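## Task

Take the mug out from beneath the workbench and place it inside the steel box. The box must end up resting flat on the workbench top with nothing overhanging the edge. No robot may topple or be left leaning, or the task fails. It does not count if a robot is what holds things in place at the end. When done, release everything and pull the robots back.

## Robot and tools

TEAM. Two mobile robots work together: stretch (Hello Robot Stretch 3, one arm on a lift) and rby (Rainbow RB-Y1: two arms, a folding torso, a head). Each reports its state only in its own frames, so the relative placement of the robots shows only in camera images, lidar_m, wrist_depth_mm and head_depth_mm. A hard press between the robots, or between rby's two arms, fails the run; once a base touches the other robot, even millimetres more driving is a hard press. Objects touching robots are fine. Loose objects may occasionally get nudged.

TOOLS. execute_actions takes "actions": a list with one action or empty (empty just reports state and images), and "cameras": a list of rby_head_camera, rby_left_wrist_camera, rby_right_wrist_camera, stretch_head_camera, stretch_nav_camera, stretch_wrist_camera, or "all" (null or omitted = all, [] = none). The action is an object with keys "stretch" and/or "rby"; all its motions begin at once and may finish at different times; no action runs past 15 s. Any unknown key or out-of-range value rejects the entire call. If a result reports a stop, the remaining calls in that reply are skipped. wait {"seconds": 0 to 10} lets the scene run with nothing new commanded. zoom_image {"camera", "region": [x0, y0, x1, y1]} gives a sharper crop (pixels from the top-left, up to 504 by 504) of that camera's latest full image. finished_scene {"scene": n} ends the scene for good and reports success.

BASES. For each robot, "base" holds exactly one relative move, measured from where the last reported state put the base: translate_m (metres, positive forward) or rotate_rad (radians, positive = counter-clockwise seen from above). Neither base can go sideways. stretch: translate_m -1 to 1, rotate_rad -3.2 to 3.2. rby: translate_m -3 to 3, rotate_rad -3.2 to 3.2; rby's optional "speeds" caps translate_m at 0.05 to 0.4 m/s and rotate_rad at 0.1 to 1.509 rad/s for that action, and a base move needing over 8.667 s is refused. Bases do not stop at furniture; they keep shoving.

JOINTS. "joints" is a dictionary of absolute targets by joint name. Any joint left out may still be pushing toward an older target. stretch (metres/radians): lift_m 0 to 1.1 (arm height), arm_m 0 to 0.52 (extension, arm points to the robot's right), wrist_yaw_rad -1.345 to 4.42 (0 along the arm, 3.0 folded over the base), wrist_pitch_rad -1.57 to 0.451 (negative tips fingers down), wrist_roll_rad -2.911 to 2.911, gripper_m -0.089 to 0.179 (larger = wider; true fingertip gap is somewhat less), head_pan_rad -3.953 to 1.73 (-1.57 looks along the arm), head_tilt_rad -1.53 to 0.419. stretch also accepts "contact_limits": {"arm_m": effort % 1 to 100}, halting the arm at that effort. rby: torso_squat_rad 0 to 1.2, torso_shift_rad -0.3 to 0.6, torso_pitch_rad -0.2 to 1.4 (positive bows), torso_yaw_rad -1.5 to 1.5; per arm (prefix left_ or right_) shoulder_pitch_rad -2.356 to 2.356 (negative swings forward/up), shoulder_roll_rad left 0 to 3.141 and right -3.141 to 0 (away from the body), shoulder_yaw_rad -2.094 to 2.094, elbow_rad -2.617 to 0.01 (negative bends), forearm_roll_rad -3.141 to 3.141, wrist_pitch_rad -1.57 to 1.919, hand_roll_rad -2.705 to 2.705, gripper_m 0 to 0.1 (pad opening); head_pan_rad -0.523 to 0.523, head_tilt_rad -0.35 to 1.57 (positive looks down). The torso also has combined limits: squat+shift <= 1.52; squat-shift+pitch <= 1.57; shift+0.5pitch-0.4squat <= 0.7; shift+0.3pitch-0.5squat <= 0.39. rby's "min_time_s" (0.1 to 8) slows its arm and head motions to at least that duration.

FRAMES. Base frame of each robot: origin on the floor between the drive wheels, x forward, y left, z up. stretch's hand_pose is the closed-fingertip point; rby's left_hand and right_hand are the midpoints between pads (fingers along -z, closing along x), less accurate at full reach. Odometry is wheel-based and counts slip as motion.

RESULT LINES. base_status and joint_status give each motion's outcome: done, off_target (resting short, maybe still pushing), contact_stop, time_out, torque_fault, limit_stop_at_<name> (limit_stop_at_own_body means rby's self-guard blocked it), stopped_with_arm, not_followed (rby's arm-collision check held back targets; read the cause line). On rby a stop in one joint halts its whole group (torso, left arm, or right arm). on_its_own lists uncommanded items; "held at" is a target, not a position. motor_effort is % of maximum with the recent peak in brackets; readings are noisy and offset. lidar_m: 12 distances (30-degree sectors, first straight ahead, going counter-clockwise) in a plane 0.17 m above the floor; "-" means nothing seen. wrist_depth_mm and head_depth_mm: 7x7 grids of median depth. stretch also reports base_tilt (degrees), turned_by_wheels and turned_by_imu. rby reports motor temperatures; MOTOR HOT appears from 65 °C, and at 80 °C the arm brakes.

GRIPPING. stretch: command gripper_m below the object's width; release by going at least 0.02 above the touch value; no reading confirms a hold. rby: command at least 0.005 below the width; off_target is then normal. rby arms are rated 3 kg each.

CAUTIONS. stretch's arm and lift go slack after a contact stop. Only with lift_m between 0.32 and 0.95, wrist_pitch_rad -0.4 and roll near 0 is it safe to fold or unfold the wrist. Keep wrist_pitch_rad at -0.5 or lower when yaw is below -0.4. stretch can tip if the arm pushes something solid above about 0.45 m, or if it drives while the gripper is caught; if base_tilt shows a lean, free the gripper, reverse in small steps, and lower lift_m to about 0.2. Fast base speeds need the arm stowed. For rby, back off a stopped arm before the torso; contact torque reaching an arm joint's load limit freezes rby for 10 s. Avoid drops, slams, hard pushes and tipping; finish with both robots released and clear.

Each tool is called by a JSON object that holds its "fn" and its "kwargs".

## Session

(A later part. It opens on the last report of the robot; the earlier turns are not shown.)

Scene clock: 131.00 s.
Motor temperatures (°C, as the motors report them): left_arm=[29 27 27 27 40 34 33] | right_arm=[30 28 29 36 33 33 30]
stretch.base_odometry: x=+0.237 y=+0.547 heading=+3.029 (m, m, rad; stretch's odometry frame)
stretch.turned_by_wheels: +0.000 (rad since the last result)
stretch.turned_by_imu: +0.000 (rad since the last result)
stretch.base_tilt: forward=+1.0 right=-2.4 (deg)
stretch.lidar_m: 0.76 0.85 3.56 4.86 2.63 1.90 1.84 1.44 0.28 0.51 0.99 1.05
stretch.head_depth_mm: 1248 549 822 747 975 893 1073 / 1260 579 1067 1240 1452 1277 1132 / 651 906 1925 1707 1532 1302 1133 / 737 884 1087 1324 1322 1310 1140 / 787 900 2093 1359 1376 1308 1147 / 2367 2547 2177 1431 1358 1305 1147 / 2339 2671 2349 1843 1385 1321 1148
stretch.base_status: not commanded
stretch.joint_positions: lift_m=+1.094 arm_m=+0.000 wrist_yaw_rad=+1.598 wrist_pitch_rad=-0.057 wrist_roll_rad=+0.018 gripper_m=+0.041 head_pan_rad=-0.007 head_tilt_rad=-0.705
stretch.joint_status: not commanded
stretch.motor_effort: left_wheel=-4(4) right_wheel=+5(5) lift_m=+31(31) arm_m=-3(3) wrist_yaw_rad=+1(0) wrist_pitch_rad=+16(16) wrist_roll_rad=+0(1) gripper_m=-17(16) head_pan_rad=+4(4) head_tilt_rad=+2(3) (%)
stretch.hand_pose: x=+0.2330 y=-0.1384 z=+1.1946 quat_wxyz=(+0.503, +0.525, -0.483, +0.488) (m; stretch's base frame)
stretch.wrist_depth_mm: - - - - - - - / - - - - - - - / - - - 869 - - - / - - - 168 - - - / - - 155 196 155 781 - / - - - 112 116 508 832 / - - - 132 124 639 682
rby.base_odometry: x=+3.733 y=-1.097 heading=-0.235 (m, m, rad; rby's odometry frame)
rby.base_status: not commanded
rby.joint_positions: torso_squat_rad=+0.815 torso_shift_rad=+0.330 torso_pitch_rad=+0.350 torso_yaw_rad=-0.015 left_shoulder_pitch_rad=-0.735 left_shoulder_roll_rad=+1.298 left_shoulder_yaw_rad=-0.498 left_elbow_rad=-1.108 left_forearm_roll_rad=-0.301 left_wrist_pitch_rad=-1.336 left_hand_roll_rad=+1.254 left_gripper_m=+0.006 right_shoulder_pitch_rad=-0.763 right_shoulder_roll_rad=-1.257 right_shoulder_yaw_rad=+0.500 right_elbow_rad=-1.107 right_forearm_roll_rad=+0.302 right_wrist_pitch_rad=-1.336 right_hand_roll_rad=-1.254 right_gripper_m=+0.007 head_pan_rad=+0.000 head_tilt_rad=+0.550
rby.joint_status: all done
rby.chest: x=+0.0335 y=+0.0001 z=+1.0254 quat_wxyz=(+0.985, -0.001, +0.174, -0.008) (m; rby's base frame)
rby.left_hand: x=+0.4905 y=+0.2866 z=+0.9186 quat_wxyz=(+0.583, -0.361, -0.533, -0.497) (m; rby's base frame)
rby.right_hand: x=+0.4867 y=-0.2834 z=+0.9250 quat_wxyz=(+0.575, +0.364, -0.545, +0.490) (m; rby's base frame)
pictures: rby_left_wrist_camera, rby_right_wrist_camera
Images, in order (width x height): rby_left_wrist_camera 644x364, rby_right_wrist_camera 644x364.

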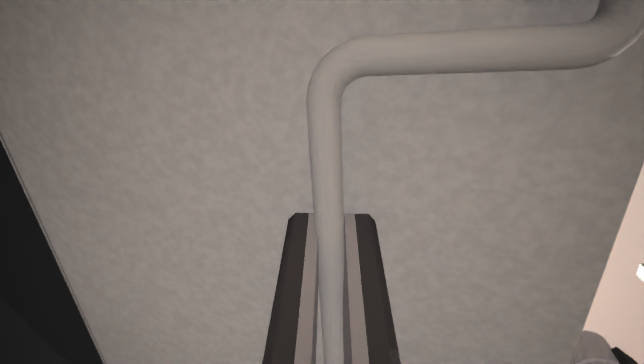

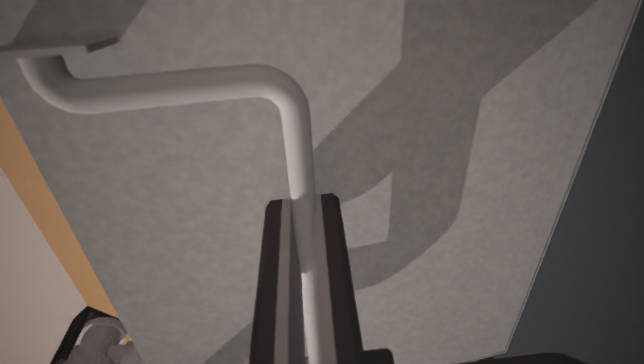

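Down. Release.

{"fn": "execute_actions", "kwargs": {"actions": [{"rby":{"joints":{"left_gripper_m":0.035,"right_gripper_m":0.035}}}], "cameras": []}}

{"fn": "execute_actions", "kwargs": {"actions": [{"rby":{"joints":{"left_shoulder_roll_rad":1.46,"left_shoulder_pitch_rad":-0.67,"right_shoulder_roll_rad":-1.45,"right_shoulder_pitch_rad":-0.69,"head_tilt_rad":0.3},"min_time_s":1.0}}], "cameras": ["rby_left_wrist_camera","rby_right_wrist_camera"]}}

{"fn": "execute_actions", "kwargs": {"actions": [{"rby":{"base":{"translate_m":-1.2}}}], "cameras": ["rby_head_camera","stretch_nav_camera","stretch_wrist_camera"]}}

Scene clock: 132.73 s.
Motor temperatures (°C, as the motors report them): left_arm=[29 27 27 27 40 34 33] | right_arm=[30 28 29 36 33 33 30]
stretch.base_odometry: x=+0.237 y=+0.547 heading=+3.029 (m, m, rad; stretch's odometry frame)
stretch.turned_by_wheels: +0.000 (rad since the last result)
stretch.turned_by_imu: +0.000 (rad since the last result)
stretch.base_tilt: forward=+1.2 right=-2.4 (deg)
stretch.lidar_m: 0.76 0.85 3.57 4.85 2.62 1.90 1.83 1.44 0.28 0.51 0.98 1.05
stretch.head_depth_mm: 1260 548 824 747 975 886 1078 / 1265 582 1066 1233 1453 1277 1135 / 652 908 1941 1689 1518 1304 1139 / 735 885 1085 1332 1310 1307 1141 / 785 898 2093 1355 1357 1313 1137 / 2373 2609 2201 1427 1362 1307 1147 / 2356 2666 2358 1856 1383 1308 1149
stretch.base_status: not commanded
stretch.joint_positions: lift_m=+1.094 arm_m=+0.000 wrist_yaw_rad=+1.598 wrist_pitch_rad=-0.057 wrist_roll_rad=+0.018 gripper_m=+0.041 head_pan_rad=-0.007 head_tilt_rad=-0.705
stretch.joint_status: not commanded
stretch.motor_effort: left_wheel=-4(4) right_wheel=+5(4) lift_m=+31(31) arm_m=-3(3) wrist_yaw_rad=+2(1) wrist_pitch_rad=+16(16) wrist_roll_rad=+0(0) gripper_m=-17(16) head_pan_rad=+4(4) head_tilt_rad=+3(5) (%)
stretch.hand_pose: x=+0.2330 y=-0.1384 z=+1.1946 quat_wxyz=(+0.503, +0.525, -0.483, +0.488) (m; stretch's base frame)
stretch.wrist_depth_mm: - - - - - - - / - - - - - - - / - - - 870 - - - / - - - 167 - - - / - - 155 197 156 769 - / - - - 112 116 509 843 / - - - 132 124 647 678
rby.base_odometry: x=+3.733 y=-1.097 heading=-0.235 (m, m, rad; rby's odometry frame)
rby.base_status: not commanded
rby.joint_positions: torso_squat_rad=+0.815 torso_shift_rad=+0.330 torso_pitch_rad=+0.351 torso_yaw_rad=-0.015 left_shoulder_pitch_rad=-0.732 left_shoulder_roll_rad=+1.299 left_shoulder_yaw_rad=-0.500 left_elbow_rad=-1.106 left_forearm_roll_rad=-0.303 left_wrist_pitch_rad=-1.336 left_hand_roll_rad=+1.254 left_gripper_m=+0.034 right_shoulder_pitch_rad=-0.761 right_shoulder_roll_rad=-1.259 right_shoulder_yaw_rad=+0.500 right_elbow_rad=-1.106 right_forearm_roll_rad=+0.303 right_wrist_pitch_rad=-1.336 right_hand_roll_rad=-1.254 right_gripper_m=+0.034 head_pan_rad=+0.000 head_tilt_rad=+0.550
rby.joint_status: all done
rby.chest: x=+0.0340 y=+0.0001 z=+1.0253 quat_wxyz=(+0.985, -0.001, +0.174, -0.008) (m; rby's base frame)
rby.left_hand: x=+0.4905 y=+0.2880 z=+0.9160 quat_wxyz=(+0.585, -0.360, -0.531, -0.496) (m; rby's base frame)
rby.right_hand: x=+0.4870 y=-0.2846 z=+0.9237 quat_wxyz=(+0.576, +0.363, -0.544, +0.489) (m; rby's base frame)
pictures: none
No camera images: the call's "cameras" was empty. Leave "cameras" out to get every camera's image.

Scene clock: 134.03 s.
Motor temperatures (°C, as the motors report them): left_arm=[29 28 27 27 40 34 33] | right_arm=[30 28 29 36 33 33 30]
stretch.base_odometry: x=+0.237 y=+0.547 heading=+3.029 (m, m, rad; stretch's odometry frame)
stretch.turned_by_wheels: +0.000 (rad since the last result)
stretch.turned_by_imu: +0.000 (rad since the last result)
stretch.base_tilt: forward=+1.1 right=-2.4 (deg)
stretch.lidar_m: 0.76 0.85 3.57 4.85 2.62 1.89 1.84 1.44 0.28 0.51 0.99 1.05
stretch.head_depth_mm: 1254 503 854 745 976 894 1076 / 655 545 1068 1237 1454 1271 1135 / 639 961 1912 1694 1525 1307 1141 / 724 882 1084 1323 1314 1310 1140 / 789 899 2098 1372 1379 1316 1143 / 2352 2565 2184 1435 1352 1315 1145 / 2353 2662 2364 1860 1395 1315 1143
stretch.base_status: not commanded
stretch.joint_positions: lift_m=+1.094 arm_m=+0.000 wrist_yaw_rad=+1.598 wrist_pitch_rad=-0.057 wrist_roll_rad=+0.018 gripper_m=+0.041 head_pan_rad=-0.007 head_tilt_rad=-0.705
stretch.joint_status: not commanded
stretch.motor_effort: left_wheel=-4(4) right_wheel=+5(5) lift_m=+31(31) arm_m=-3(3) wrist_yaw_rad=+2(0) wrist_pitch_rad=+16(16) wrist_roll_rad=+0(1) gripper_m=-17(16) head_pan_rad=+4(4) head_tilt_rad=+3(3) (%)
stretch.hand_pose: x=+0.2330 y=-0.1384 z=+1.1946 quat_wxyz=(+0.503, +0.525, -0.483, +0.488) (m; stretch's base frame)
stretch.wrist_depth_mm: - - - - - - - / - - - - - - - / - - - 873 - - - / - - - 167 992 - - / - - 155 195 156 764 - / - - - 112 116 456 830 / - - - 132 124 627 679
rby.base_odometry: x=+3.733 y=-1.097 heading=-0.235 (m, m, rad; rby's odometry frame)
rby.base_status: not commanded
rby.joint_positions: torso_squat_rad=+0.815 torso_shift_rad=+0.330 torso_pitch_rad=+0.350 torso_yaw_rad=-0.015 left_shoulder_pitch_rad=-0.670 left_shoulder_roll_rad=+1.460 left_shoulder_yaw_rad=-0.500 left_elbow_rad=-1.111 left_forearm_roll_rad=-0.302 left_wrist_pitch_rad=-1.337 left_hand_roll_rad=+1.254 left_gripper_m=+0.035 right_shoulder_pitch_rad=-0.690 right_shoulder_roll_rad=-1.450 right_shoulder_yaw_rad=+0.500 right_elbow_rad=-1.111 right_forearm_roll_rad=+0.302 right_wrist_pitch_rad=-1.337 right_hand_roll_rad=-1.254 right_gripper_m=+0.035 head_pan_rad=+0.000 head_tilt_rad=+0.300
rby.joint_status: all done
rby.chest: x=+0.0337 y=+0.0002 z=+1.0254 quat_wxyz=(+0.985, -0.001, +0.174, -0.008) (m; rby's base frame)
rby.left_hand: x=+0.4792 y=+0.3435 z=+0.9233 quat_wxyz=(+0.632, -0.302, -0.496, -0.513) (m; rby's base frame)
rby.right_hand: x=+0.4732 y=-0.3510 z=+0.9319 quat_wxyz=(+0.632, +0.294, -0.505, +0.509) (m; rby's base frame)
pictures: rby_left_wrist_camera, rby_right_wrist_camera
Images, in order (width x height): rby_left_wrist_camera 644x364, rby_right_wrist_camera 644x364.

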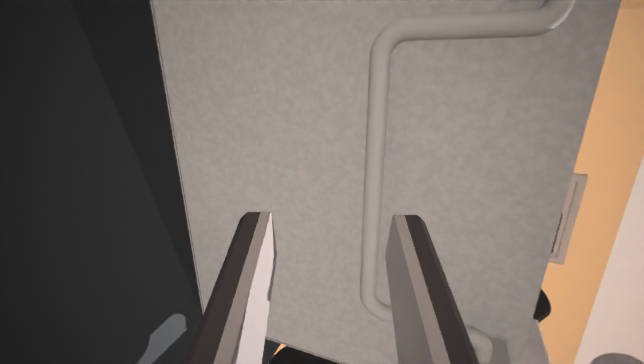

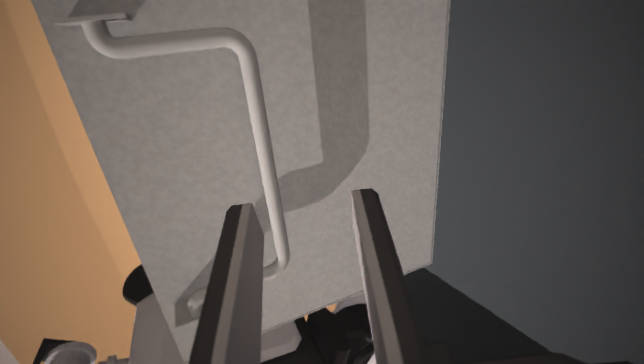

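Scene clock: 138.77 s.
Motor temperatures (°C, as the motors report them): left_arm=[29 28 27 27 40 34 33] | right_arm=[30 28 29 36 32 33 30]
stretch.base_odometry: x=+0.237 y=+0.547 heading=+3.029 (m, m, rad; stretch's odometry frame)
stretch.turned_by_wheels: +0.000 (rad since the last result)
stretch.turned_by_imu: -0.001 (rad since the last result)
stretch.base_tilt: forward=+1.1 right=-2.3 (deg)
stretch.lidar_m: 1.16 1.57 1.31 4.84 2.61 1.90 1.84 1.44 0.28 0.51 0.99 1.05
stretch.head_depth_mm: 2286 1052 879 746 976 893 1075 / 2410 1245 1055 1239 1451 1277 1133 / 2376 2643 2154 1802 1518 1293 1134 / 2383 2625 2359 1823 1524 1308 1141 / 2383 2657 2366 1843 1527 1311 1141 / 2344 2620 2357 1842 1540 1309 1147 / 2339 2663 2376 1848 1548 1312 1150
stretch.base_status: not commanded
stretch.joint_positions: lift_m=+1.094 arm_m=+0.000 wrist_yaw_rad=+1.598 wrist_pitch_rad=-0.057 wrist_roll_rad=+0.018 gripper_m=+0.041 head_pan_rad=-0.007 head_tilt_rad=-0.705
stretch.joint_status: not commanded
stretch.motor_effort: left_wheel=-4(4) right_wheel=+5(5) lift_m=+31(31) arm_m=-3(3) wrist_yaw_rad=+1(1) wrist_pitch_rad=+16(16) wrist_roll_rad=+0(0) gripper_m=-18(17) head_pan_rad=+4(4) head_tilt_rad=+3(4) (%)
stretch.hand_pose: x=+0.2330 y=-0.1384 z=+1.1946 quat_wxyz=(+0.503, +0.525, -0.483, +0.488) (m; stretch's base frame)
stretch.wrist_depth_mm: - - - - - - - / - - - - - - - / - - - - - - - / - - - 168 - - - / - - 155 196 156 777 - / - - - 112 116 790 864 / - - - 132 124 663 678
rby.base_odometry: x=+2.566 y=-0.817 heading=-0.237 (m, m, rad; rby's odometry frame)
rby.base_status: done
rby.joint_positions: torso_squat_rad=+0.815 torso_shift_rad=+0.330 torso_pitch_rad=+0.350 torso_yaw_rad=-0.015 left_shoulder_pitch_rad=-0.670 left_shoulder_roll_rad=+1.460 left_shoulder_yaw_rad=-0.500 left_elbow_rad=-1.111 left_forearm_roll_rad=-0.302 left_wrist_pitch_rad=-1.337 left_hand_roll_rad=+1.254 left_gripper_m=+0.035 right_shoulder_pitch_rad=-0.690 right_shoulder_roll_rad=-1.450 right_shoulder_yaw_rad=+0.500 right_elbow_rad=-1.111 right_forearm_roll_rad=+0.302 right_wrist_pitch_rad=-1.337 right_hand_roll_rad=-1.254 right_gripper_m=+0.035 head_pan_rad=+0.000 head_tilt_rad=+0.300
rby.joint_status: not commanded
rby.chest: x=+0.0337 y=+0.0002 z=+1.0254 quat_wxyz=(+0.985, -0.001, +0.174, -0.008) (m; rby's base frame)
rby.left_hand: x=+0.4791 y=+0.3436 z=+0.9234 quat_wxyz=(+0.632, -0.302, -0.496, -0.513) (m; rby's base frame)
rby.right_hand: x=+0.4730 y=-0.3511 z=+0.9319 quat_wxyz=(+0.633, +0.293, -0.505, +0.509) (m; rby's base frame)
pictures: rby_head_camera, stretch_nav_camera (sideways: a quarter turn counterclockwise sets it upright), stretch_wrist_camera
Images, in order (width x height): rby_head_camera 896x504, stretch_nav_camera 672x504, stretch_wrist_camera 644x364.

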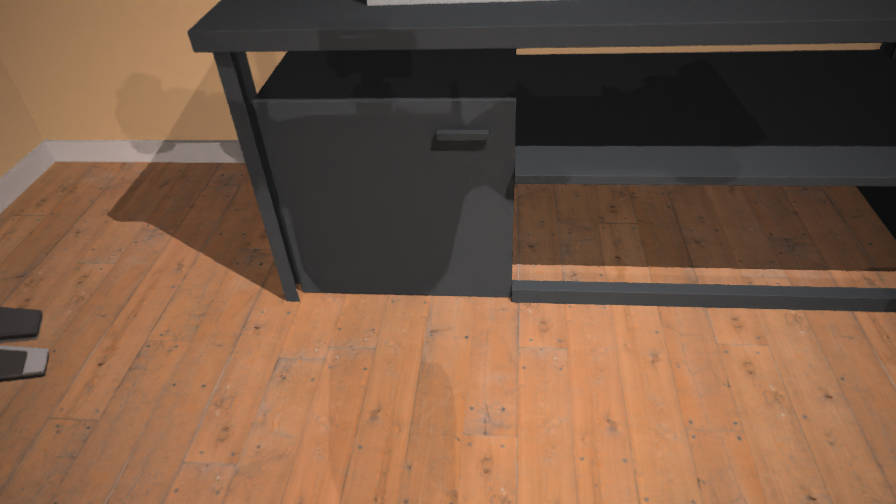

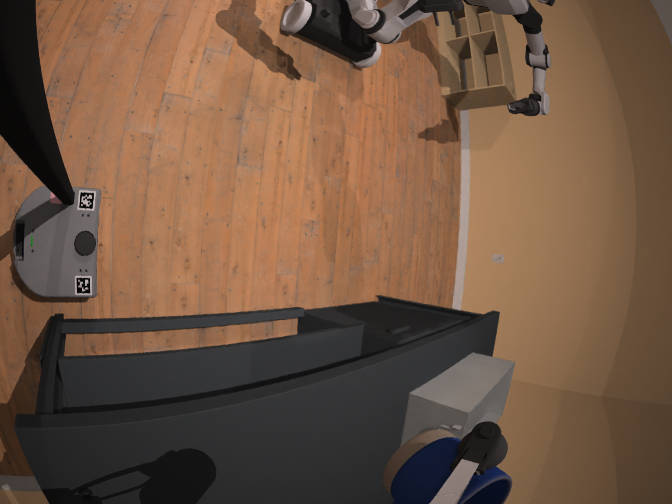

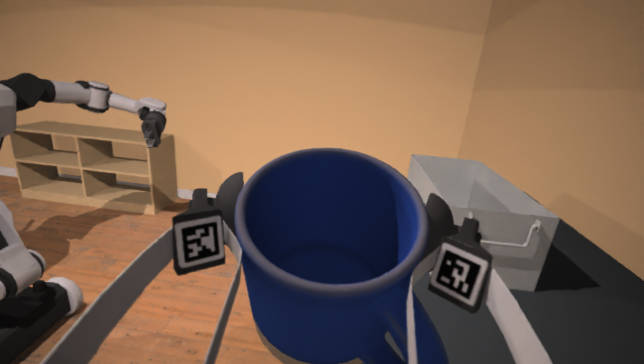

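{"fn": "execute_actions", "kwargs": {"actions": [{"stretch":{"base":{"translate_m":0.85},"joints":{"arm_m":0.38,"head_pan_rad":-1.2,"head_tilt_rad":-0.8}},"rby":{"base":{"translate_m":-0.3},"joints":{"head_tilt_rad":0.0}}}], "cameras": ["rby_head_camera","stretch_nav_camera","stretch_wrist_camera","stretch_head_camera"]}}

Scene clock: 151.90 s.
Motor temperatures (°C, as the motors report them): left_arm=[29 28 27 26 39 33 33] | right_arm=[29 29 28 35 31 32 30]
stretch.base_odometry: x=-0.607 y=+0.642 heading=+3.029 (m, m, rad; stretch's odometry frame)
stretch.turned_by_wheels: +0.000 (rad since the last result)
stretch.turned_by_imu: -0.006 (rad since the last result)
stretch.base_tilt: forward=+1.0 right=-2.5 (deg)
stretch.lidar_m: 1.95 2.02 1.47 1.40 3.85 2.78 2.68 0.98 0.99 0.60 0.33 0.42
stretch.head_depth_mm: 844 902 666 470 553 492 771 / 863 914 694 488 552 510 1030 / 895 671 711 514 565 520 1068 / 914 691 731 543 565 799 1095 / 962 709 743 575 566 824 1102 / 1003 729 540 610 568 934 1113 / 1044 714 555 629 593 1094 1119
stretch.base_status: done
stretch.joint_positions: lift_m=+1.094 arm_m=+0.380 wrist_yaw_rad=+1.599 wrist_pitch_rad=-0.056 wrist_roll_rad=+0.018 gripper_m=+0.041 head_pan_rad=-1.193 head_tilt_rad=-0.790
stretch.joint_status: all done
stretch.motor_effort: left_wheel=-3(6) right_wheel=+4(10) lift_m=+31(31) arm_m=+2(3) wrist_yaw_rad=+1(0) wrist_pitch_rad=+16(16) wrist_roll_rad=+0(0) gripper_m=-16(16) head_pan_rad=-3(50) head_tilt_rad=-6(20) (%)
stretch.hand_pose: x=+0.2330 y=-0.5176 z=+1.1947 quat_wxyz=(+0.503, +0.525, -0.483, +0.488) (m; stretch's base frame)
stretch.wrist_depth_mm: - - - - - - 679 / - - - - - - 682 / - - - - - - 660 / - - - 167 - - 633 / - - 155 196 156 929 624 / - - 457 112 116 824 600 / - - 447 132 124 664 594
rby.base_odometry: x=+2.275 y=-0.746 heading=-0.238 (m, m, rad; rby's odometry frame)
rby.base_status: done
rby.joint_positions: torso_squat_rad=+0.815 torso_shift_rad=+0.330 torso_pitch_rad=+0.350 torso_yaw_rad=-0.015 left_shoulder_pitch_rad=-0.670 left_shoulder_roll_rad=+1.460 left_shoulder_yaw_rad=-0.500 left_elbow_rad=-1.111 left_forearm_roll_rad=-0.302 left_wrist_pitch_rad=-1.337 left_hand_roll_rad=+1.254 left_gripper_m=+0.035 right_shoulder_pitch_rad=-0.690 right_shoulder_roll_rad=-1.450 right_shoulder_yaw_rad=+0.500 right_elbow_rad=-1.111 right_forearm_roll_rad=+0.302 right_wrist_pitch_rad=-1.337 right_hand_roll_rad=-1.254 right_gripper_m=+0.035 head_pan_rad=+0.000 head_tilt_rad=+0.000
rby.joint_status: all done
rby.chest: x=+0.0336 y=+0.0002 z=+1.0254 quat_wxyz=(+0.985, -0.001, +0.174, -0.008) (m; rby's base frame)
rby.left_hand: x=+0.4790 y=+0.3436 z=+0.9234 quat_wxyz=(+0.632, -0.302, -0.496, -0.513) (m; rby's base frame)
rby.right_hand: x=+0.4730 y=-0.3511 z=+0.9320 quat_wxyz=(+0.633, +0.293, -0.505, +0.509) (m; rby's base frame)
pictures: rby_head_camera, stretch_head_camera (sideways: a quarter turn clockwise sets it upright), stretch_nav_camera (sideways: a quarter turn counterclockwise sets it upright), stretch_wrist_camera
Images, in order (width x height): rby_head_camera 896x504, stretch_head_camera 896x504, stretch_nav_camera 672x504, stretch_wrist_camera 644x364.

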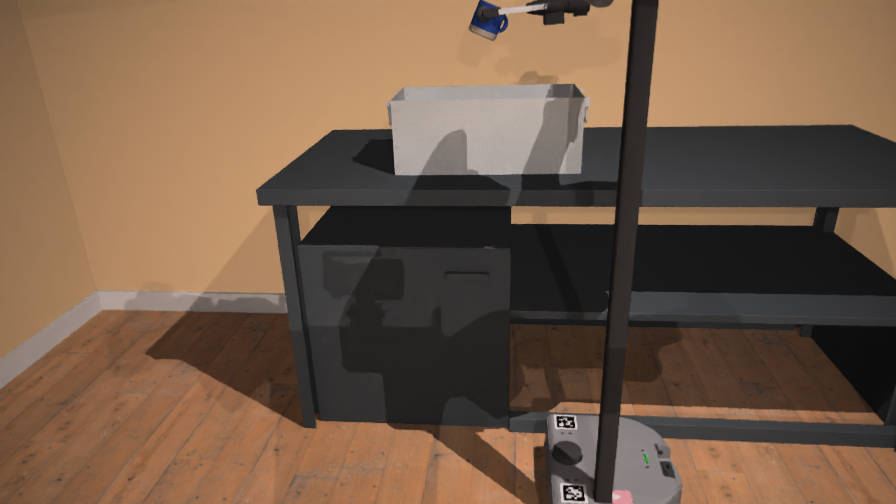

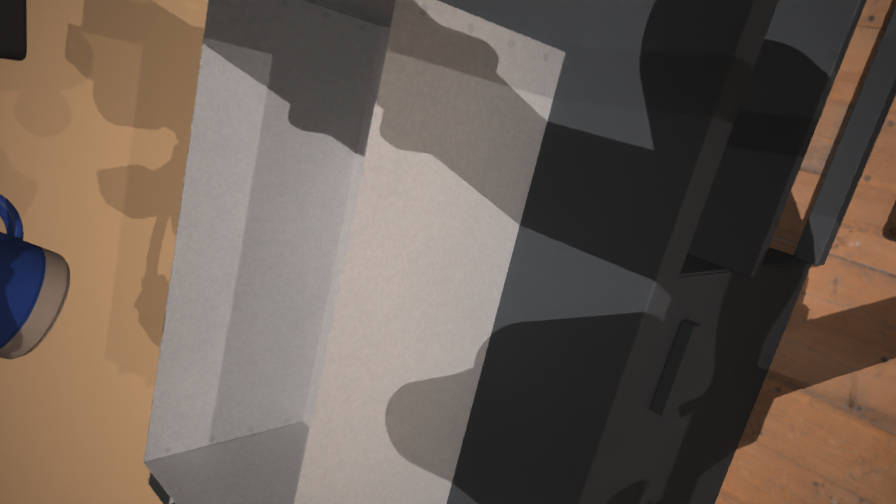

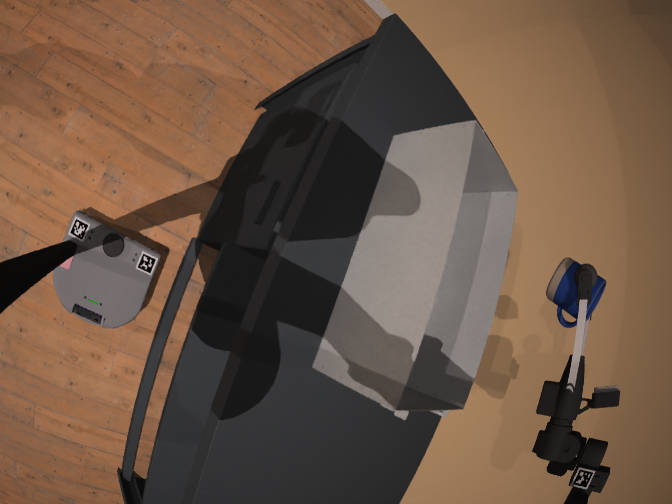

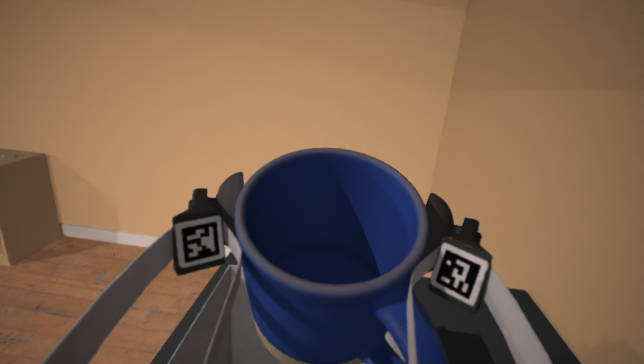

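{"fn": "execute_actions", "kwargs": {"actions": [{"stretch":{"base":{"translate_m":0.12},"joints":{"arm_m":0.43,"wrist_pitch_rad":-0.5}}}]}}

Scene clock: 157.17 s.
Motor temperatures (°C, as the motors report them): left_arm=[29 28 27 26 38 33 33] | right_arm=[29 29 28 35 31 32 30]
stretch.base_odometry: x=-0.726 y=+0.656 heading=+3.029 (m, m, rad; stretch's odometry frame)
stretch.turned_by_wheels: +0.000 (rad since the last result)
stretch.turned_by_imu: -0.001 (rad since the last result)
stretch.base_tilt: forward=+1.3 right=-2.4 (deg)
stretch.lidar_m: 1.83 1.90 2.01 1.40 4.03 2.91 1.10 1.12 0.98 0.30 0.31 0.42
stretch.head_depth_mm: 848 899 671 464 541 491 772 / 861 923 695 483 552 509 1035 / 840 619 710 509 565 521 1061 / 907 669 729 537 565 728 1079 / 959 705 738 569 566 824 1104 / 1002 694 540 606 567 937 1118 / 1039 1117 550 654 593 1090 1119
stretch.base_status: done
stretch.joint_positions: lift_m=+1.094 arm_m=+0.430 wrist_yaw_rad=+1.599 wrist_pitch_rad=-0.533 wrist_roll_rad=+0.018 gripper_m=+0.041 head_pan_rad=-1.193 head_tilt_rad=-0.790
stretch.joint_status: all done
stretch.motor_effort: left_wheel=-2(4) right_wheel=+4(12) lift_m=+31(31) arm_m=+2(3) wrist_yaw_rad=+1(0) wrist_pitch_rad=+9(15) wrist_roll_rad=+0(0) gripper_m=-17(15) head_pan_rad=-3(5) head_tilt_rad=-8(7) (%)
stretch.hand_pose: x=+0.1870 y=-0.5690 z=+1.0822 quat_wxyz=(+0.606, +0.622, -0.347, +0.354) (m; stretch's base frame)
stretch.wrist_depth_mm: - - - - - - 623 / - - - - - 992 599 / - - 705 700 717 789 593 / - 394 392 167 587 612 565 / - 309 156 197 156 536 521 / - 365 433 112 116 477 473 / 232 373 394 132 125 413 420
rby.base_odometry: x=+2.275 y=-0.746 heading=-0.238 (m, m, rad; rby's odometry frame)
rby.base_status: not commanded
rby.joint_positions: torso_squat_rad=+0.815 torso_shift_rad=+0.330 torso_pitch_rad=+0.350 torso_yaw_rad=-0.015 left_shoulder_pitch_rad=-0.670 left_shoulder_roll_rad=+1.460 left_shoulder_yaw_rad=-0.500 left_elbow_rad=-1.111 left_forearm_roll_rad=-0.302 left_wrist_pitch_rad=-1.337 left_hand_roll_rad=+1.254 left_gripper_m=+0.035 right_shoulder_pitch_rad=-0.690 right_shoulder_roll_rad=-1.450 right_shoulder_yaw_rad=+0.500 right_elbow_rad=-1.111 right_forearm_roll_rad=+0.302 right_wrist_pitch_rad=-1.337 right_hand_roll_rad=-1.254 right_gripper_m=+0.035 head_pan_rad=+0.000 head_tilt_rad=+0.000
rby.joint_status: not commanded
rby.chest: x=+0.0336 y=+0.0002 z=+1.0254 quat_wxyz=(+0.985, -0.001, +0.174, -0.008) (m; rby's base frame)
rby.left_hand: x=+0.4790 y=+0.3436 z=+0.9234 quat_wxyz=(+0.632, -0.302, -0.496, -0.513) (m; rby's base frame)
rby.right_hand: x=+0.4730 y=-0.3511 z=+0.9320 quat_wxyz=(+0.633, +0.293, -0.505, +0.509) (m; rby's base frame)
pictures: rby_head_camera, rby_left_wrist_camera, rby_right_wrist_camera, stretch_head_camera (sideways: a quarter turn clockwise sets it upright), stretch_nav_camera (sideways: a quarter turn counterclockwise sets it upright), stretch_wrist_camera
Images, in order (width x height): rby_head_camera 896x504, rby_left_wrist_camera 644x364, rby_right_wrist_camera 644x364, stretch_head_camera 896x504, stretch_nav_camera 672x504, stretch_wrist_camera 644x364.

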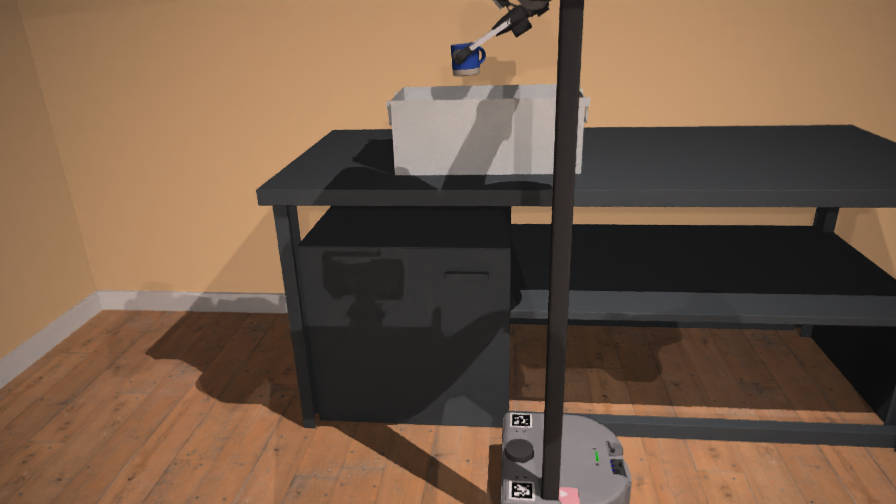

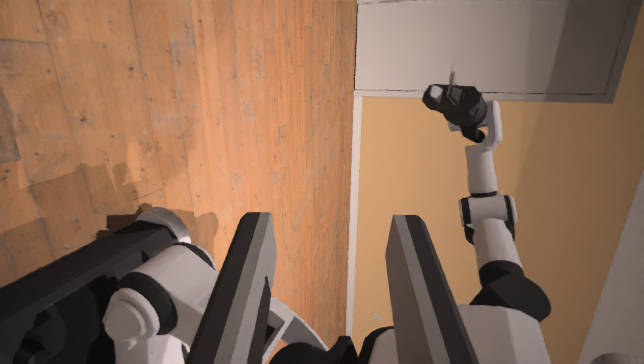

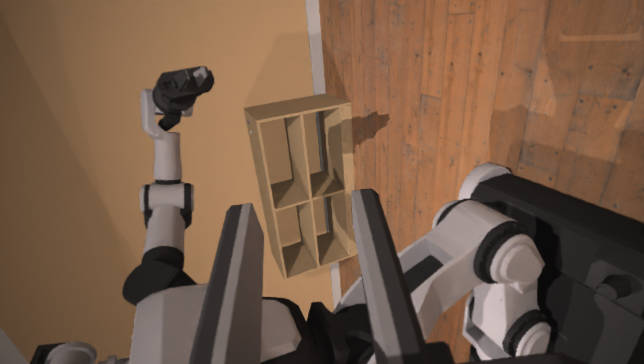

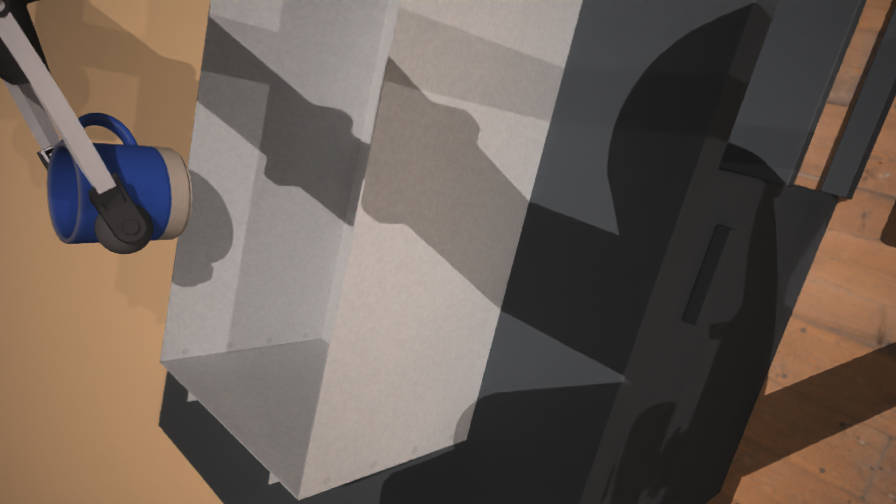

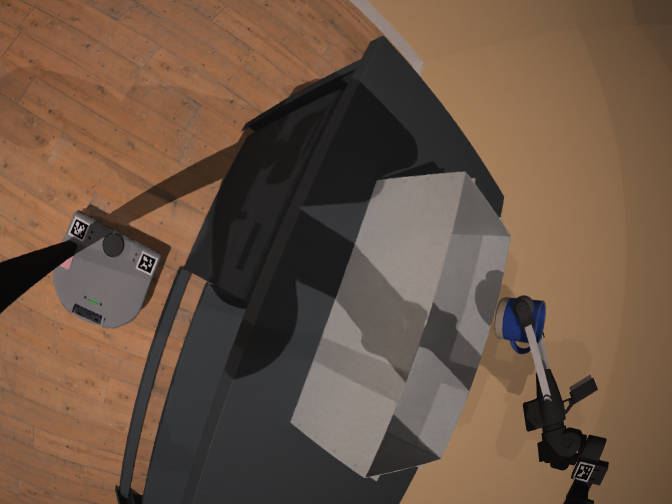

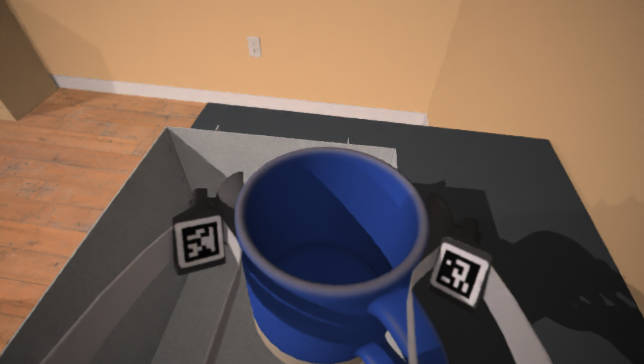

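{"fn": "execute_actions", "kwargs": {"actions": [{"stretch":{"base":{"translate_m":0.04},"joints":{"arm_m":0.385,"wrist_pitch_rad":-0.65,"lift_m":1.0}}}], "cameras": ["rby_head_camera","stretch_nav_camera","stretch_wrist_camera"]}}

Scene clock: 160.30 s.
Motor temperatures (°C, as the motors report them): left_arm=[29 28 27 26 38 33 33] | right_arm=[29 29 28 35 31 32 30]
stretch.base_odometry: x=-0.766 y=+0.660 heading=+3.029 (m, m, rad; stretch's odometry frame)
stretch.turned_by_wheels: +0.000 (rad since the last result)
stretch.turned_by_imu: -0.001 (rad since the last result)
stretch.base_tilt: forward=+1.2 right=-2.6 (deg)
stretch.lidar_m: 1.79 1.85 1.99 1.40 4.09 2.94 1.13 1.15 0.99 0.30 0.31 0.42
stretch.head_depth_mm: 820 609 672 465 540 490 767 / 863 939 696 481 553 509 1035 / 891 641 561 506 564 521 1055 / 928 687 726 534 567 727 1076 / 961 693 675 567 567 822 1104 / 1003 1035 531 609 567 936 1112 / 1039 1155 790 670 594 1082 1120
stretch.base_status: done
stretch.joint_positions: lift_m=+1.000 arm_m=+0.385 wrist_yaw_rad=+1.599 wrist_pitch_rad=-0.678 wrist_roll_rad=+0.018 gripper_m=+0.041 head_pan_rad=-1.193 head_tilt_rad=-0.790
stretch.joint_status: all done
stretch.motor_effort: left_wheel=-3(5) right_wheel=+3(10) lift_m=+13(31) arm_m=-3(4) wrist_yaw_rad=+1(2) wrist_pitch_rad=+8(9) wrist_roll_rad=+0(1) gripper_m=-16(17) head_pan_rad=-4(4) head_tilt_rad=-8(6) (%)
stretch.hand_pose: x=+0.1630 y=-0.5252 z=+0.9597 quat_wxyz=(+0.631, +0.645, -0.302, +0.308) (m; stretch's base frame)
stretch.wrist_depth_mm: - 252 255 248 245 884 674 / - 237 296 284 273 250 530 / 186 244 346 326 317 214 457 / 184 249 339 168 282 193 402 / 188 240 155 196 156 175 350 / 191 287 309 112 116 158 139 / - 280 285 133 125 192 127
rby.base_odometry: x=+2.275 y=-0.746 heading=-0.238 (m, m, rad; rby's odometry frame)
rby.base_status: not commanded
rby.joint_positions: torso_squat_rad=+0.815 torso_shift_rad=+0.330 torso_pitch_rad=+0.350 torso_yaw_rad=-0.015 left_shoulder_pitch_rad=-0.670 left_shoulder_roll_rad=+1.460 left_shoulder_yaw_rad=-0.500 left_elbow_rad=-1.111 left_forearm_roll_rad=-0.302 left_wrist_pitch_rad=-1.337 left_hand_roll_rad=+1.254 left_gripper_m=+0.035 right_shoulder_pitch_rad=-0.690 right_shoulder_roll_rad=-1.450 right_shoulder_yaw_rad=+0.500 right_elbow_rad=-1.111 right_forearm_roll_rad=+0.302 right_wrist_pitch_rad=-1.337 right_hand_roll_rad=-1.254 right_gripper_m=+0.035 head_pan_rad=+0.000 head_tilt_rad=+0.000
rby.joint_status: not commanded
rby.chest: x=+0.0336 y=+0.0002 z=+1.0254 quat_wxyz=(+0.985, -0.001, +0.174, -0.008) (m; rby's base frame)
rby.left_hand: x=+0.4790 y=+0.3436 z=+0.9234 quat_wxyz=(+0.632, -0.302, -0.496, -0.513) (m; rby's base frame)
rby.right_hand: x=+0.4730 y=-0.3511 z=+0.9320 quat_wxyz=(+0.633, +0.293, -0.505, +0.509) (m; rby's base frame)
pictures: rby_head_camera, stretch_nav_camera (sideways: a quarter turn counterclockwise sets it upright), stretch_wrist_camera
Images, in order (width x height): rby_head_camera 896x504, stretch_nav_camera 672x504, stretch_wrist_camera 644x364.

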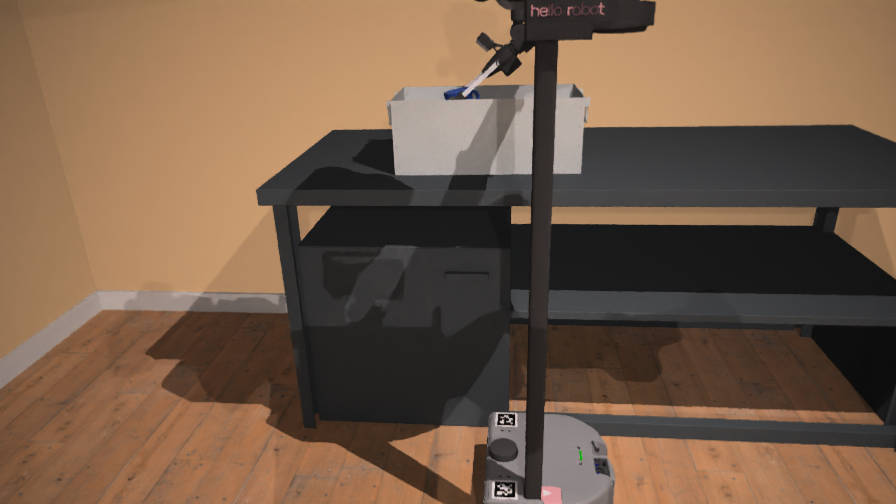

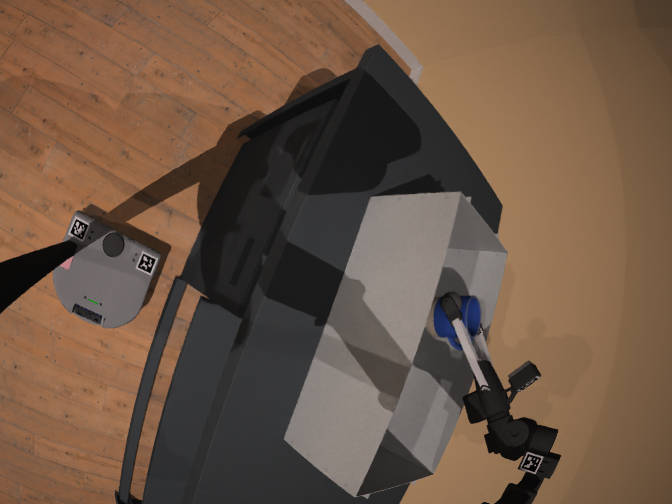

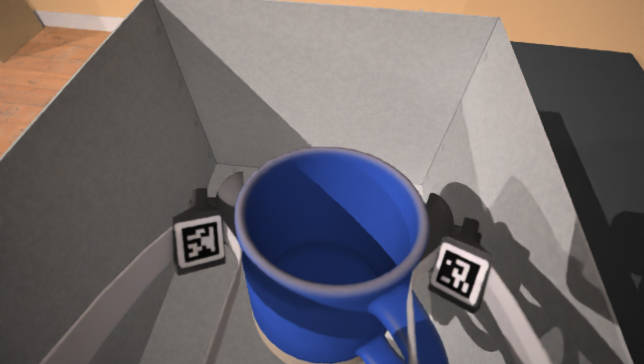

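{"fn": "execute_actions", "kwargs": {"actions": [{"stretch":{"joints":{"wrist_pitch_rad":-0.62,"lift_m":0.9}}}], "cameras": ["rby_head_camera","stretch_wrist_camera"]}}

Scene clock: 163.00 s.
Motor temperatures (°C, as the motors report them): left_arm=[29 28 26 26 38 33 33] | right_arm=[29 29 28 35 31 32 30]
stretch.base_odometry: x=-0.766 y=+0.660 heading=+3.029 (m, m, rad; stretch's odometry frame)
stretch.turned_by_wheels: +0.000 (rad since the last result)
stretch.turned_by_imu: +0.000 (rad since the last result)
stretch.base_tilt: forward=+1.2 right=-2.4 (deg)
stretch.lidar_m: 1.79 1.85 1.99 1.40 4.06 2.94 1.14 1.15 0.99 0.30 0.31 0.42
stretch.head_depth_mm: 836 910 703 462 539 490 767 / 866 943 709 481 553 509 1033 / 898 662 668 507 563 520 1055 / 929 686 712 536 566 725 1084 / 959 695 676 567 568 822 1110 / 1003 1040 532 609 568 933 1115 / 1044 1155 792 670 595 1089 1121
stretch.base_status: not commanded
stretch.joint_positions: lift_m=+0.900 arm_m=+0.385 wrist_yaw_rad=+1.599 wrist_pitch_rad=-0.660 wrist_roll_rad=+0.018 gripper_m=+0.041 head_pan_rad=-1.193 head_tilt_rad=-0.790
stretch.joint_status: all done
stretch.motor_effort: left_wheel=-3(3) right_wheel=+3(3) lift_m=+14(18) arm_m=-3(3) wrist_yaw_rad=+0(3) wrist_pitch_rad=+11(13) wrist_roll_rad=+0(0) gripper_m=-16(17) head_pan_rad=-4(4) head_tilt_rad=-6(7) (%)
stretch.hand_pose: x=+0.1662 y=-0.5251 z=+0.8630 quat_wxyz=(+0.628, +0.642, -0.307, +0.314) (m; stretch's base frame)
stretch.wrist_depth_mm: 173 231 251 242 234 215 132 / 177 237 291 280 269 207 129 / 179 244 308 308 301 201 127 / 183 250 271 168 269 194 124 / 187 237 155 196 155 176 122 / 192 218 214 113 116 159 119 / - 199 198 133 125 191 116
rby.base_odometry: x=+2.275 y=-0.746 heading=-0.238 (m, m, rad; rby's odometry frame)
rby.base_status: not commanded
rby.joint_positions: torso_squat_rad=+0.815 torso_shift_rad=+0.330 torso_pitch_rad=+0.350 torso_yaw_rad=-0.015 left_shoulder_pitch_rad=-0.670 left_shoulder_roll_rad=+1.460 left_shoulder_yaw_rad=-0.500 left_elbow_rad=-1.111 left_forearm_roll_rad=-0.302 left_wrist_pitch_rad=-1.337 left_hand_roll_rad=+1.254 left_gripper_m=+0.035 right_shoulder_pitch_rad=-0.690 right_shoulder_roll_rad=-1.450 right_shoulder_yaw_rad=+0.500 right_elbow_rad=-1.111 right_forearm_roll_rad=+0.302 right_wrist_pitch_rad=-1.337 right_hand_roll_rad=-1.254 right_gripper_m=+0.035 head_pan_rad=+0.000 head_tilt_rad=+0.000
rby.joint_status: not commanded
rby.chest: x=+0.0336 y=+0.0002 z=+1.0254 quat_wxyz=(+0.985, -0.001, +0.174, -0.008) (m; rby's base frame)
rby.left_hand: x=+0.4790 y=+0.3436 z=+0.9234 quat_wxyz=(+0.632, -0.302, -0.496, -0.513) (m; rby's base frame)
rby.right_hand: x=+0.4730 y=-0.3511 z=+0.9320 quat_wxyz=(+0.633, +0.293, -0.505, +0.509) (m; rby's base frame)
pictures: rby_head_camera, stretch_wrist_camera
Images, in order (width x height): rby_head_camera 896x504, stretch_wrist_camera 644x364.

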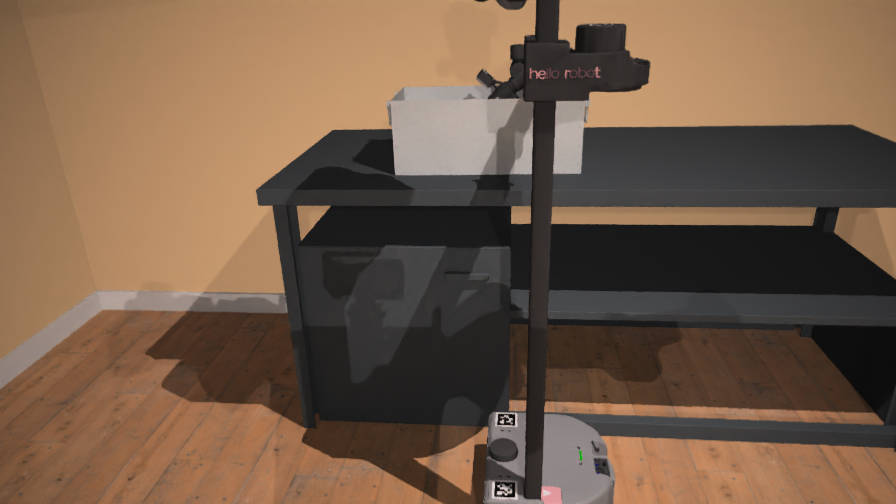

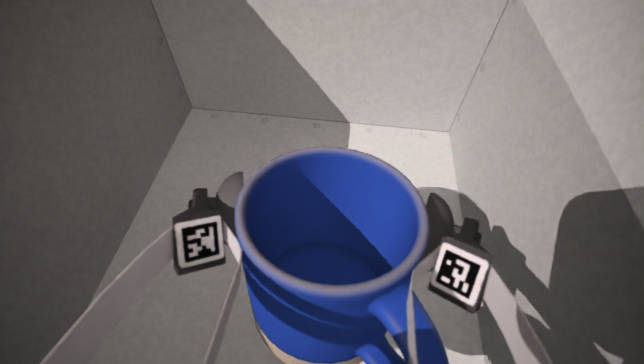

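{"fn": "execute_actions", "kwargs": {"actions": [{"stretch":{"joints":{"lift_m":0.865}}}], "cameras": ["rby_head_camera","stretch_wrist_camera","stretch_nav_camera"]}}

Scene clock: 165.17 s.
Motor temperatures (°C, as the motors report them): left_arm=[29 28 26 26 38 33 33] | right_arm=[29 29 28 34 31 32 30]
stretch.base_odometry: x=-0.766 y=+0.660 heading=+3.028 (m, m, rad; stretch's odometry frame)
stretch.turned_by_wheels: -0.001 (rad since the last result)
stretch.turned_by_imu: -0.004 (rad since the last result)
stretch.base_tilt: forward=+1.0 right=-2.4 (deg)
stretch.lidar_m: 1.79 1.85 1.98 1.41 4.08 2.96 1.14 1.16 0.99 0.30 0.31 0.42
stretch.head_depth_mm: 839 900 706 465 540 493 770 / 864 943 725 484 553 510 1036 / 892 664 683 507 567 521 1057 / 927 687 720 538 567 729 1085 / 962 692 682 566 567 822 1095 / 999 1038 538 610 570 929 1126 / 1042 1147 793 672 592 1084 1120
stretch.base_status: not commanded
stretch.joint_positions: lift_m=+0.873 arm_m=+0.385 wrist_yaw_rad=+1.597 wrist_pitch_rad=-0.611 wrist_roll_rad=+0.018 gripper_m=+0.041 head_pan_rad=-1.193 head_tilt_rad=-0.790
stretch.joint_status: lift_m contact_stop (moved -0.027 of -0.035)
stretch.on_its_own: lift_m is slack since a contact_stop, until your next command for it (your +0.865 is given up); right_wheel is at rest, and its effort (+28) is outside its rest range (-18 to +18)
stretch.motor_effort: left_wheel=-13(20) right_wheel=+28(41) lift_m=+20(17) arm_m=-3(3) wrist_yaw_rad=+3(2) wrist_pitch_rad=-3(11) wrist_roll_rad=+1(0) gripper_m=-16(16) head_pan_rad=-3(4) head_tilt_rad=-6(5) (%)
stretch.hand_pose: x=+0.1747 y=-0.5253 z=+0.8450 quat_wxyz=(+0.620, +0.634, -0.324, +0.329) (m; stretch's base frame)
stretch.wrist_depth_mm: 175 236 244 240 232 209 129 / 179 240 281 271 264 202 127 / 182 247 295 296 290 196 124 / 185 242 256 167 255 189 122 / 189 223 137 190 154 172 119 / 191 201 194 110 114 156 117 / 181 182 181 126 124 184 115
rby.base_odometry: x=+2.275 y=-0.746 heading=-0.238 (m, m, rad; rby's odometry frame)
rby.base_status: not commanded
rby.joint_positions: torso_squat_rad=+0.815 torso_shift_rad=+0.330 torso_pitch_rad=+0.350 torso_yaw_rad=-0.015 left_shoulder_pitch_rad=-0.670 left_shoulder_roll_rad=+1.460 left_shoulder_yaw_rad=-0.500 left_elbow_rad=-1.111 left_forearm_roll_rad=-0.302 left_wrist_pitch_rad=-1.337 left_hand_roll_rad=+1.254 left_gripper_m=+0.035 right_shoulder_pitch_rad=-0.690 right_shoulder_roll_rad=-1.450 right_shoulder_yaw_rad=+0.500 right_elbow_rad=-1.111 right_forearm_roll_rad=+0.302 right_wrist_pitch_rad=-1.337 right_hand_roll_rad=-1.254 right_gripper_m=+0.035 head_pan_rad=+0.000 head_tilt_rad=+0.000
rby.joint_status: not commanded
rby.chest: x=+0.0336 y=+0.0002 z=+1.0254 quat_wxyz=(+0.985, -0.001, +0.174, -0.008) (m; rby's base frame)
rby.left_hand: x=+0.4790 y=+0.3436 z=+0.9234 quat_wxyz=(+0.632, -0.302, -0.496, -0.513) (m; rby's base frame)
rby.right_hand: x=+0.4730 y=-0.3511 z=+0.9320 quat_wxyz=(+0.633, +0.293, -0.505, +0.509) (m; rby's base frame)
pictures: rby_head_camera, stretch_nav_camera (sideways: a quarter turn counterclockwise sets it upright), stretch_wrist_camera
Images, in order (width x height): rby_head_camera 896x504, stretch_nav_camera 672x504, stretch_wrist_camera 644x364.

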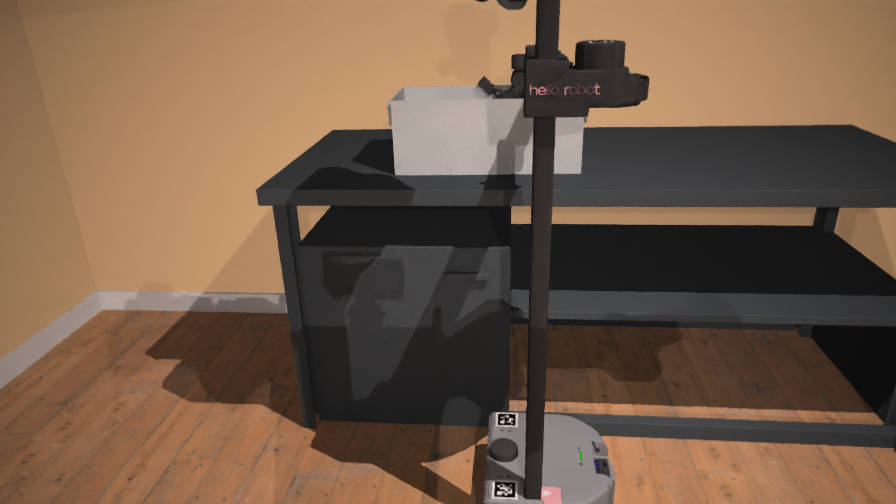

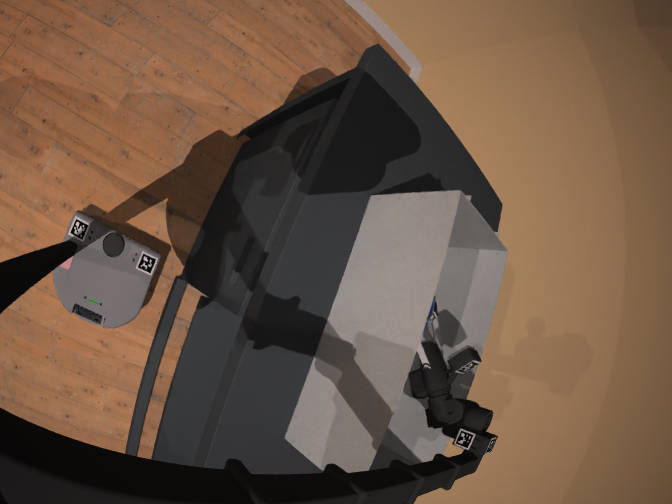

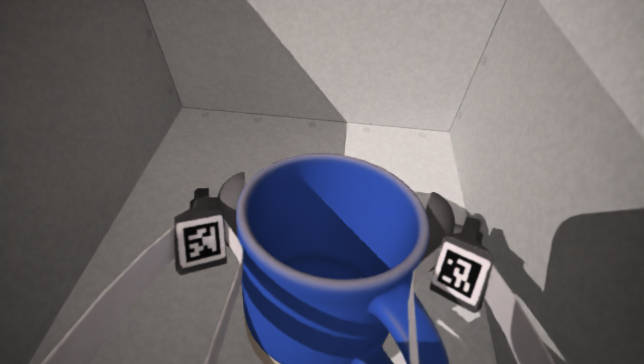

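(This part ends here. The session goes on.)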